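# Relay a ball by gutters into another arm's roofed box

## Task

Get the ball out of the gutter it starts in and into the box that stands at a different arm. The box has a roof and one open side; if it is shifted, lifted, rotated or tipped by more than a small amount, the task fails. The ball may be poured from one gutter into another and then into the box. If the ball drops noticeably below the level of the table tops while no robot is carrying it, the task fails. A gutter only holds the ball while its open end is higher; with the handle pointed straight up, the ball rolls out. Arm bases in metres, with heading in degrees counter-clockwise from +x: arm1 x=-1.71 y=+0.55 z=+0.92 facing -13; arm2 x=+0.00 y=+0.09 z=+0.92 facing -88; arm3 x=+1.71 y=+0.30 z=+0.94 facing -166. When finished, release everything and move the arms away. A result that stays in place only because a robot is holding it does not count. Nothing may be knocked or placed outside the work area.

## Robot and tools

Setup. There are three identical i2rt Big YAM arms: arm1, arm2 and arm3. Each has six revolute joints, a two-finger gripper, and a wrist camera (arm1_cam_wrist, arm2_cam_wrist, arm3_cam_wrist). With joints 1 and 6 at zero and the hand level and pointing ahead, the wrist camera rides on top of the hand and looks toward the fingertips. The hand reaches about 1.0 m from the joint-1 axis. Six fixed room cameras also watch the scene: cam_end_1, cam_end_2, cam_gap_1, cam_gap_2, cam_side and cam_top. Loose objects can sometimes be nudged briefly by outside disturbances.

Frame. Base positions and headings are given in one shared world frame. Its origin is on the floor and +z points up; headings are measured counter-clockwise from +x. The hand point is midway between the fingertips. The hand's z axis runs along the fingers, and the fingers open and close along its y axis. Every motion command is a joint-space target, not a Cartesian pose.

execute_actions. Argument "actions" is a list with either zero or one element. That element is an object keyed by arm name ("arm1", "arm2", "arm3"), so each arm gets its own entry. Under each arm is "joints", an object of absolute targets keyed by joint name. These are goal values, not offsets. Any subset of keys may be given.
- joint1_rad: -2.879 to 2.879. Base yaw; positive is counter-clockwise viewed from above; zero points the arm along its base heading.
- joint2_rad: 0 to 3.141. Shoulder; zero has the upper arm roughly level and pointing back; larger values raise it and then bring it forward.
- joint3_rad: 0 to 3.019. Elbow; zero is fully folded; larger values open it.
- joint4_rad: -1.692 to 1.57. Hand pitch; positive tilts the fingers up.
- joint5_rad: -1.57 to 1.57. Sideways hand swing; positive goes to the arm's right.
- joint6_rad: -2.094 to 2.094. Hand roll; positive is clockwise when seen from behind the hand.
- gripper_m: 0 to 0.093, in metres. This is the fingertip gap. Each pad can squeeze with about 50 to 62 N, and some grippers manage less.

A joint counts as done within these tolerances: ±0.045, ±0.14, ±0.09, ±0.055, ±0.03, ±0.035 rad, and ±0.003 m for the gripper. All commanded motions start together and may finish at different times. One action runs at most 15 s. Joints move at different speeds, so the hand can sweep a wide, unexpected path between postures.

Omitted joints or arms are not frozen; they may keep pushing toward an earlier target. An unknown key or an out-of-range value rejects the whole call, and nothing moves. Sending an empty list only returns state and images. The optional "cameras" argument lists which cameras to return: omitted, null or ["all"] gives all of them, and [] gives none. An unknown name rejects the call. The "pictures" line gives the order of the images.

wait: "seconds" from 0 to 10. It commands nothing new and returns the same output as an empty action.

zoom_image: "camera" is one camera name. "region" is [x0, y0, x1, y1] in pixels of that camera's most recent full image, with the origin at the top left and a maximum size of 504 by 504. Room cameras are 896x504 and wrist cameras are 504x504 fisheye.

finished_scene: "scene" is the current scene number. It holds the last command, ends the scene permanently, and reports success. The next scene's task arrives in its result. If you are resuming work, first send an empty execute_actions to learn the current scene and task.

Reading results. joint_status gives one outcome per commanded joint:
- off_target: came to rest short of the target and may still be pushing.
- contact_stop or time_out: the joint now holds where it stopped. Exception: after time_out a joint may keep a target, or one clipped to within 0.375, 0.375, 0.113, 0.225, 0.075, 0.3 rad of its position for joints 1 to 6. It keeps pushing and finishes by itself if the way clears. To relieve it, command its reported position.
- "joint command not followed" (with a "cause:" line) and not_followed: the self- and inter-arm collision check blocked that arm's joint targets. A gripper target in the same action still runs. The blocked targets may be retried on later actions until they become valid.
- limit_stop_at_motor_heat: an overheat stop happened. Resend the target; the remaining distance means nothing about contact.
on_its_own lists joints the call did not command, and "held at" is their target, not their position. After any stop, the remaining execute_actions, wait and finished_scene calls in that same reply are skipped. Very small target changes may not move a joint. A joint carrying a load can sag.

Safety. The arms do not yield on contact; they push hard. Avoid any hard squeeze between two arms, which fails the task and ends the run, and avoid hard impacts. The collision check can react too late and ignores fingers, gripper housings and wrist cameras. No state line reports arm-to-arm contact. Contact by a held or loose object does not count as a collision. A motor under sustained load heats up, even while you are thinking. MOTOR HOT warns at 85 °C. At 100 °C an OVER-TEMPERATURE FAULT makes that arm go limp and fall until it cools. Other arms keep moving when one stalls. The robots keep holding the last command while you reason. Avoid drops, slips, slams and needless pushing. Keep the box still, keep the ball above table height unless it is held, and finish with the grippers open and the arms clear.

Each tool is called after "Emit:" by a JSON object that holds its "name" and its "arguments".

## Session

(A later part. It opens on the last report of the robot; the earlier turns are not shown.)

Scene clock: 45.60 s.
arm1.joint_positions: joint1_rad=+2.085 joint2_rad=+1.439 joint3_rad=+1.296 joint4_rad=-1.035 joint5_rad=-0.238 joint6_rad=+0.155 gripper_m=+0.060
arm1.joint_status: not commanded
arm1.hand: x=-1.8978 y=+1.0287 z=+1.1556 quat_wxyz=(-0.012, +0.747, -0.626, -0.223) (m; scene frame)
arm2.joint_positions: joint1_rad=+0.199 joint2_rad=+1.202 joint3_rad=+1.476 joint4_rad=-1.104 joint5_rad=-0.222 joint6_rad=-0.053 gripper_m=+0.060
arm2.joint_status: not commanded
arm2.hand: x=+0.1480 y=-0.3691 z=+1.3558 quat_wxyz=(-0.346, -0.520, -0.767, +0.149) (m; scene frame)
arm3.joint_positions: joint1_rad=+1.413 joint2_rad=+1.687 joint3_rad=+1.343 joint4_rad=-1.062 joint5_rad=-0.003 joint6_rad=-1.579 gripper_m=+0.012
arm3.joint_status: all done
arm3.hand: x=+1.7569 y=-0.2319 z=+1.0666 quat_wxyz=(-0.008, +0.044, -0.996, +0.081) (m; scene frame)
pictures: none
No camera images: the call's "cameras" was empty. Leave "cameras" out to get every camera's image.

Emit:
{"name": "execute_actions", "arguments": {"actions": [{"arm3":{"joints":{"joint2_rad":1.46,"joint3_rad":1.10,"joint4_rad":-1.10}}}], "cameras": ["cam_end_2","arm3_cam_wrist"]}}

Emit:
{"name": "zoom_image", "arguments": {"camera": "cam_end_2", "region": [235, 200, 385, 300]}}

Scene clock: 46.70 s.
arm1.joint_positions: joint1_rad=+2.085 joint2_rad=+1.439 joint3_rad=+1.296 joint4_rad=-1.035 joint5_rad=-0.238 joint6_rad=+0.155 gripper_m=+0.060
arm1.joint_status: not commanded
arm1.hand: x=-1.8978 y=+1.0287 z=+1.1556 quat_wxyz=(-0.012, +0.747, -0.626, -0.223) (m; scene frame)
arm2.joint_positions: joint1_rad=+0.199 joint2_rad=+1.202 joint3_rad=+1.476 joint4_rad=-1.104 joint5_rad=-0.222 joint6_rad=-0.053 gripper_m=+0.060
arm2.joint_status: not commanded
arm2.hand: x=+0.1480 y=-0.3691 z=+1.3558 quat_wxyz=(-0.346, -0.520, -0.767, +0.149) (m; scene frame)
arm3.joint_positions: joint1_rad=+1.413 joint2_rad=+1.461 joint3_rad=+1.107 joint4_rad=-1.101 joint5_rad=-0.003 joint6_rad=-1.579 gripper_m=+0.012
arm3.joint_status: all done
arm3.hand: x=+1.7489 y=-0.1338 z=+1.0776 quat_wxyz=(-0.007, +0.044, -0.997, +0.057) (m; scene frame)
pictures: arm3_cam_wrist, cam_end_2
Images, in order (width x height): arm3_cam_wrist 504x504, cam_end_2 896x504.

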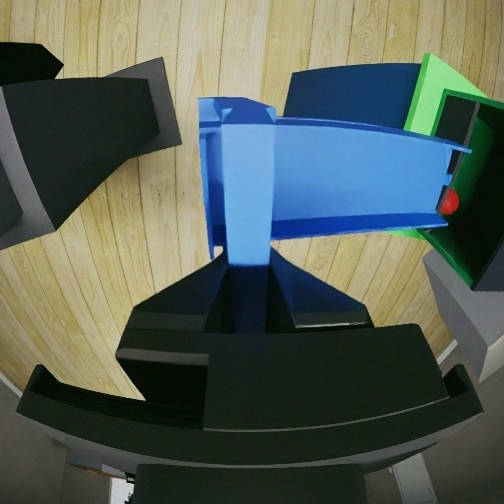

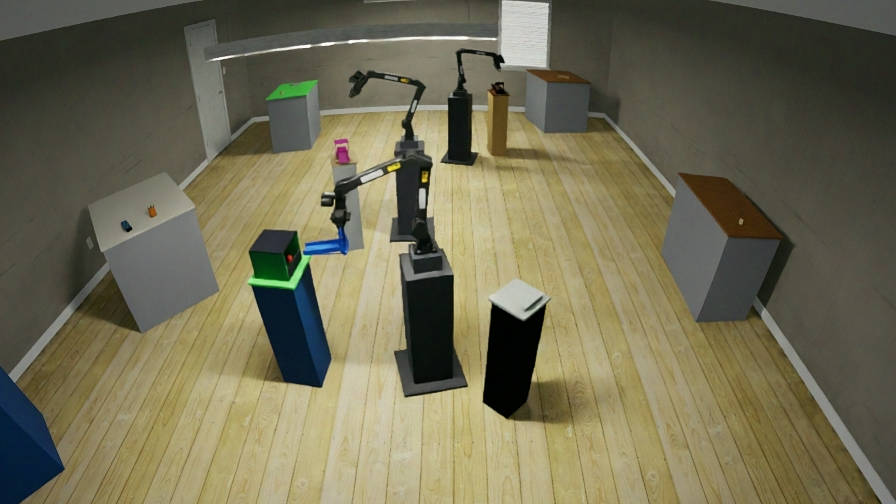

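Region (235, 200, 385, 300) of cam_end_2's 896x504 image, scaled by 3.360, with more detail than that image has.

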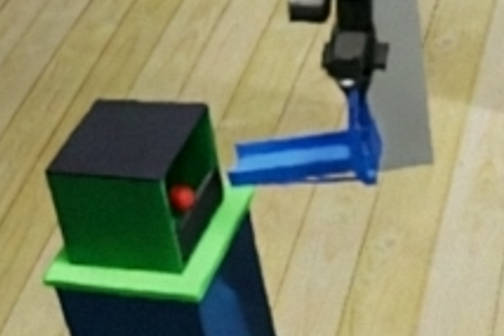

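Emit:
{"name": "execute_actions", "arguments": {"actions": [{"arm3":{"joints":{"joint1_rad":0.95,"joint2_rad":1.42,"joint3_rad":1.0}}}], "cameras": []}}

Emit:
{"name": "execute_actions", "arguments": {"actions": [{"arm3":{"joints":{"joint1_rad":-2.288,"joint2_rad":1.50,"joint4_rad":-0.66,"joint5_rad":0.075,"joint6_rad":-1.258}}}], "cameras": ["cam_end_2","arm3_cam_wrist"]}}

Scene clock: 48.27 s.
arm1.joint_positions: joint1_rad=+2.085 joint2_rad=+1.439 joint3_rad=+1.296 joint4_rad=-1.035 joint5_rad=-0.238 joint6_rad=+0.155 gripper_m=+0.060
arm1.joint_status: not commanded
arm1.hand: x=-1.8978 y=+1.0287 z=+1.1556 quat_wxyz=(-0.012, +0.747, -0.626, -0.223) (m; scene frame)
arm2.joint_positions: joint1_rad=+0.199 joint2_rad=+1.202 joint3_rad=+1.476 joint4_rad=-1.104 joint5_rad=-0.222 joint6_rad=-0.053 gripper_m=+0.060
arm2.joint_status: not commanded
arm2.hand: x=+0.1480 y=-0.3691 z=+1.3558 quat_wxyz=(-0.346, -0.520, -0.767, +0.149) (m; scene frame)
arm3.joint_positions: joint1_rad=+0.945 joint2_rad=+1.437 joint3_rad=+1.001 joint4_rad=-1.101 joint5_rad=+0.001 joint6_rad=-1.579 gripper_m=+0.012
arm3.joint_status: all done
arm3.hand: x=+1.5650 y=-0.0643 z=+1.0461 quat_wxyz=(+0.000, -0.189, -0.982, +0.014) (m; scene frame)
pictures: none
No camera images: the call's "cameras" was empty. Leave "cameras" out to get every camera's image.

Scene clock: 50.93 s.
arm1.joint_positions: joint1_rad=+2.085 joint2_rad=+1.439 joint3_rad=+1.296 joint4_rad=-1.035 joint5_rad=-0.238 joint6_rad=+0.155 gripper_m=+0.060
arm1.joint_status: not commanded
arm1.hand: x=-1.8978 y=+1.0287 z=+1.1556 quat_wxyz=(-0.012, +0.747, -0.626, -0.223) (m; scene frame)
arm2.joint_positions: joint1_rad=+0.199 joint2_rad=+1.202 joint3_rad=+1.476 joint4_rad=-1.104 joint5_rad=-0.222 joint6_rad=-0.053 gripper_m=+0.060
arm2.joint_status: not commanded
arm2.hand: x=+0.1480 y=-0.3691 z=+1.3558 quat_wxyz=(-0.346, -0.520, -0.767, +0.149) (m; scene frame)
arm3.joint_positions: joint1_rad=-2.294 joint2_rad=+1.511 joint3_rad=+1.001 joint4_rad=-0.667 joint5_rad=+0.075 joint6_rad=-1.263 gripper_m=+0.012
arm3.joint_status: all done
arm3.hand: x=+1.9565 y=+0.7309 z=+1.0428 quat_wxyz=(+0.194, -0.901, +0.385, -0.057) (m; scene frame)
pictures: arm3_cam_wrist, cam_end_2
Images, in order (width x height): arm3_cam_wrist 504x504, cam_end_2 896x504.

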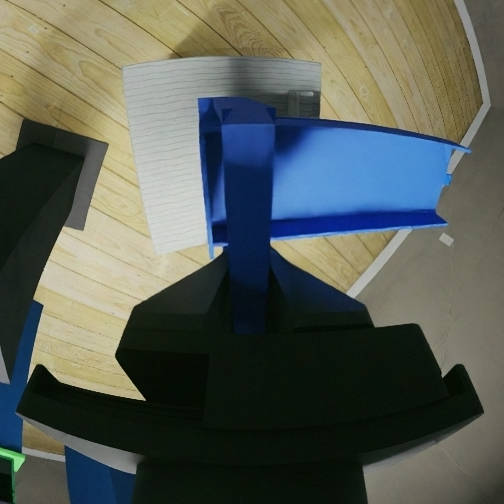

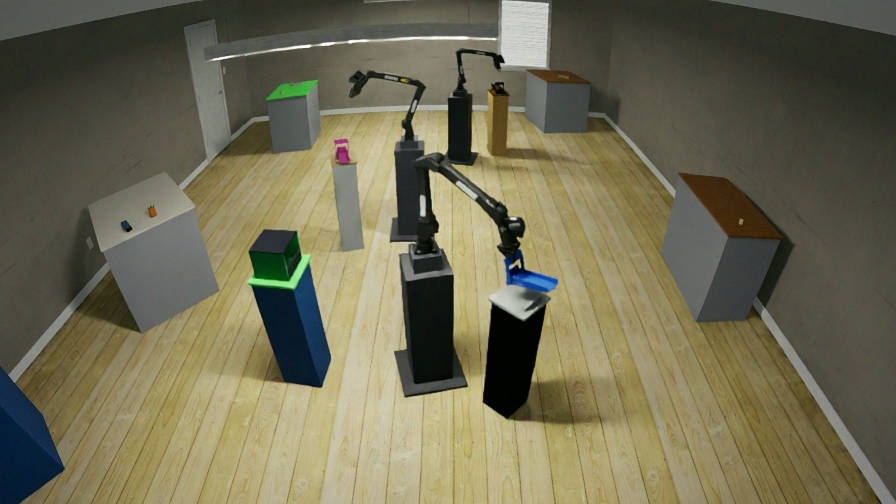

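Emit:
{"name": "execute_actions", "arguments": {"actions": [{"arm3":{"joints":{"joint2_rad":1.655}}}], "cameras": ["cam_end_2","arm3_cam_wrist"]}}

Scene clock: 51.90 s.
arm1.joint_positions: joint1_rad=+2.085 joint2_rad=+1.439 joint3_rad=+1.296 joint4_rad=-1.035 joint5_rad=-0.238 joint6_rad=+0.155 gripper_m=+0.060
arm1.joint_status: not commanded
arm1.hand: x=-1.8978 y=+1.0287 z=+1.1556 quat_wxyz=(-0.012, +0.747, -0.626, -0.223) (m; scene frame)
arm2.joint_positions: joint1_rad=+0.199 joint2_rad=+1.202 joint3_rad=+1.476 joint4_rad=-1.104 joint5_rad=-0.222 joint6_rad=-0.053 gripper_m=+0.060
arm2.joint_status: not commanded
arm2.hand: x=+0.1480 y=-0.3691 z=+1.3558 quat_wxyz=(-0.346, -0.520, -0.767, +0.149) (m; scene frame)
arm3.joint_positions: joint1_rad=-2.294 joint2_rad=+1.672 joint3_rad=+0.999 joint4_rad=-0.667 joint5_rad=+0.075 joint6_rad=-1.262 gripper_m=+0.012
arm3.joint_status: all done
arm3.hand: x=+1.9515 y=+0.7202 z=+0.9666 quat_wxyz=(+0.114, -0.914, +0.387, -0.050) (m; scene frame)
pictures: arm3_cam_wrist, cam_end_2
Images, in order (width x height): arm3_cam_wrist 504x504, cam_end_2 896x504.

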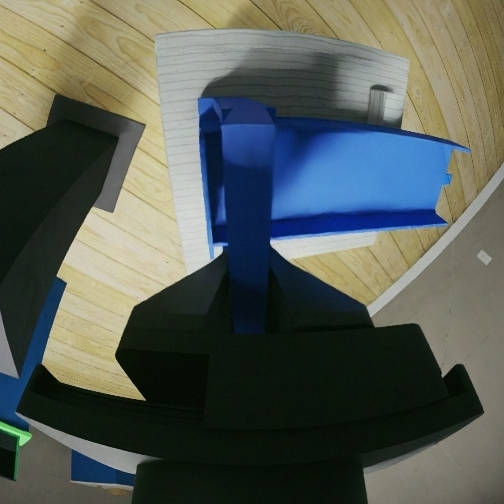

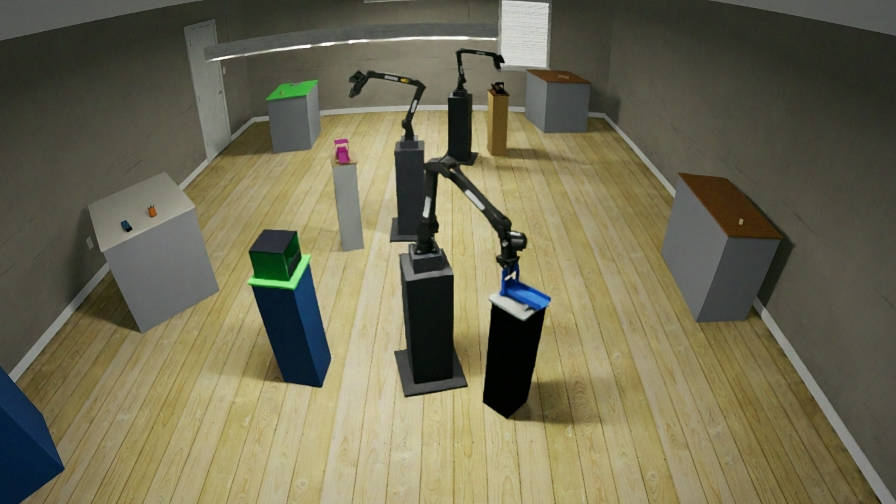

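Emit:
{"name": "execute_actions", "arguments": {"actions": [{"arm3":{"joints":{"gripper_m":0.065}}}], "cameras": []}}

Emit:
{"name": "execute_actions", "arguments": {"actions": [{"arm3":{"joints":{"joint2_rad":1.33,"joint4_rad":-0.80}}}], "cameras": ["cam_end_2","arm3_cam_wrist","cam_top"]}}

Emit:
{"name": "zoom_image", "arguments": {"camera": "cam_end_2", "region": [235, 200, 385, 300]}}

Scene clock: 52.67 s.
arm1.joint_positions: joint1_rad=+2.085 joint2_rad=+1.439 joint3_rad=+1.296 joint4_rad=-1.035 joint5_rad=-0.238 joint6_rad=+0.155 gripper_m=+0.060
arm1.joint_status: not commanded
arm1.hand: x=-1.8978 y=+1.0287 z=+1.1556 quat_wxyz=(-0.012, +0.747, -0.626, -0.223) (m; scene frame)
arm2.joint_positions: joint1_rad=+0.199 joint2_rad=+1.202 joint3_rad=+1.476 joint4_rad=-1.104 joint5_rad=-0.222 joint6_rad=-0.053 gripper_m=+0.060
arm2.joint_status: not commanded
arm2.hand: x=+0.1480 y=-0.3691 z=+1.3558 quat_wxyz=(-0.346, -0.520, -0.767, +0.149) (m; scene frame)
arm3.joint_positions: joint1_rad=-2.294 joint2_rad=+1.668 joint3_rad=+0.999 joint4_rad=-0.667 joint5_rad=+0.075 joint6_rad=-1.262 gripper_m=+0.065
arm3.joint_status: all done
arm3.hand: x=+1.9517 y=+0.7206 z=+0.9681 quat_wxyz=(+0.116, -0.913, +0.387, -0.051) (m; scene frame)
pictures: none
No camera images: the call's "cameras" was empty. Leave "cameras" out to get every camera's image.

Scene clock: 53.90 s.
arm1.joint_positions: joint1_rad=+2.085 joint2_rad=+1.439 joint3_rad=+1.296 joint4_rad=-1.035 joint5_rad=-0.238 joint6_rad=+0.155 gripper_m=+0.060
arm1.joint_status: not commanded
arm1.hand: x=-1.8978 y=+1.0287 z=+1.1556 quat_wxyz=(-0.012, +0.747, -0.626, -0.223) (m; scene frame)
arm2.joint_positions: joint1_rad=+0.199 joint2_rad=+1.202 joint3_rad=+1.476 joint4_rad=-1.104 joint5_rad=-0.222 joint6_rad=-0.053 gripper_m=+0.060
arm2.joint_status: not commanded
arm2.hand: x=+0.1480 y=-0.3691 z=+1.3558 quat_wxyz=(-0.346, -0.520, -0.767, +0.149) (m; scene frame)
arm3.joint_positions: joint1_rad=-2.294 joint2_rad=+1.317 joint3_rad=+0.999 joint4_rad=-0.792 joint5_rad=+0.075 joint6_rad=-1.262 gripper_m=+0.065
arm3.joint_status: all done
arm3.hand: x=+1.9419 y=+0.7038 z=+1.1174 quat_wxyz=(+0.226, -0.894, +0.383, -0.060) (m; scene frame)
pictures: arm3_cam_wrist, cam_end_2, cam_top
Images, in order (width x height): arm3_cam_wrist 504x504, cam_end_2 896x504, cam_top 896x504.

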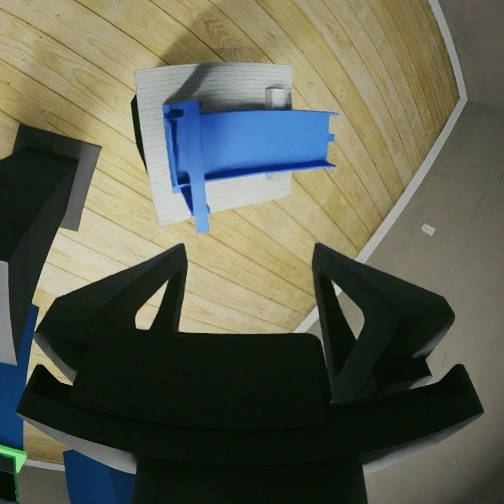

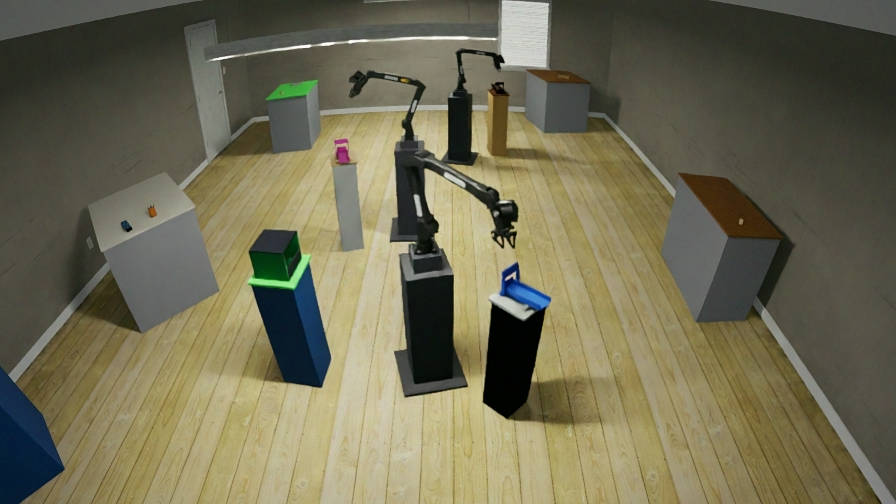

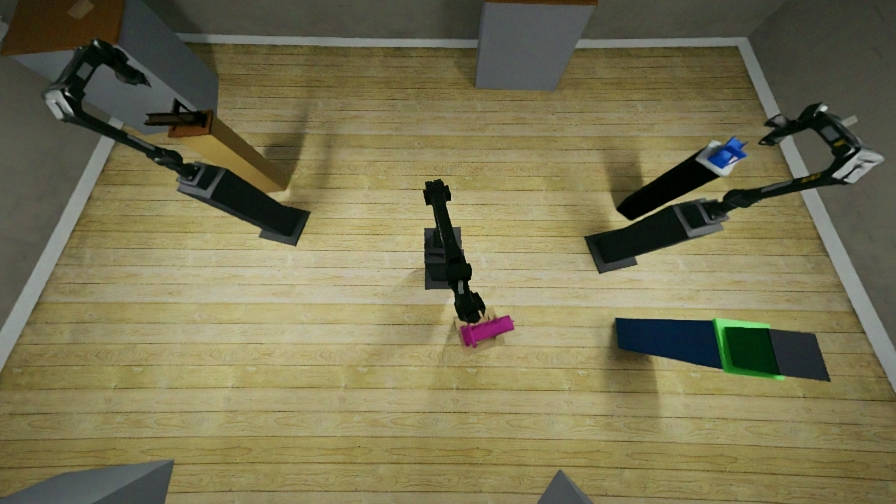

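Region (235, 200, 385, 300) of cam_end_2's 896x504 image, scaled by 3.360, with more detail than that image has.

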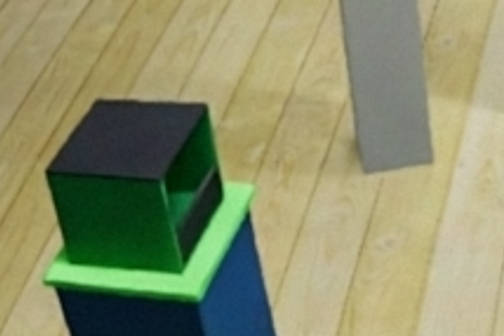

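Emit:
{"name": "finished_scene", "arguments": {"scene": 2}}

The scene is finished: the task was done.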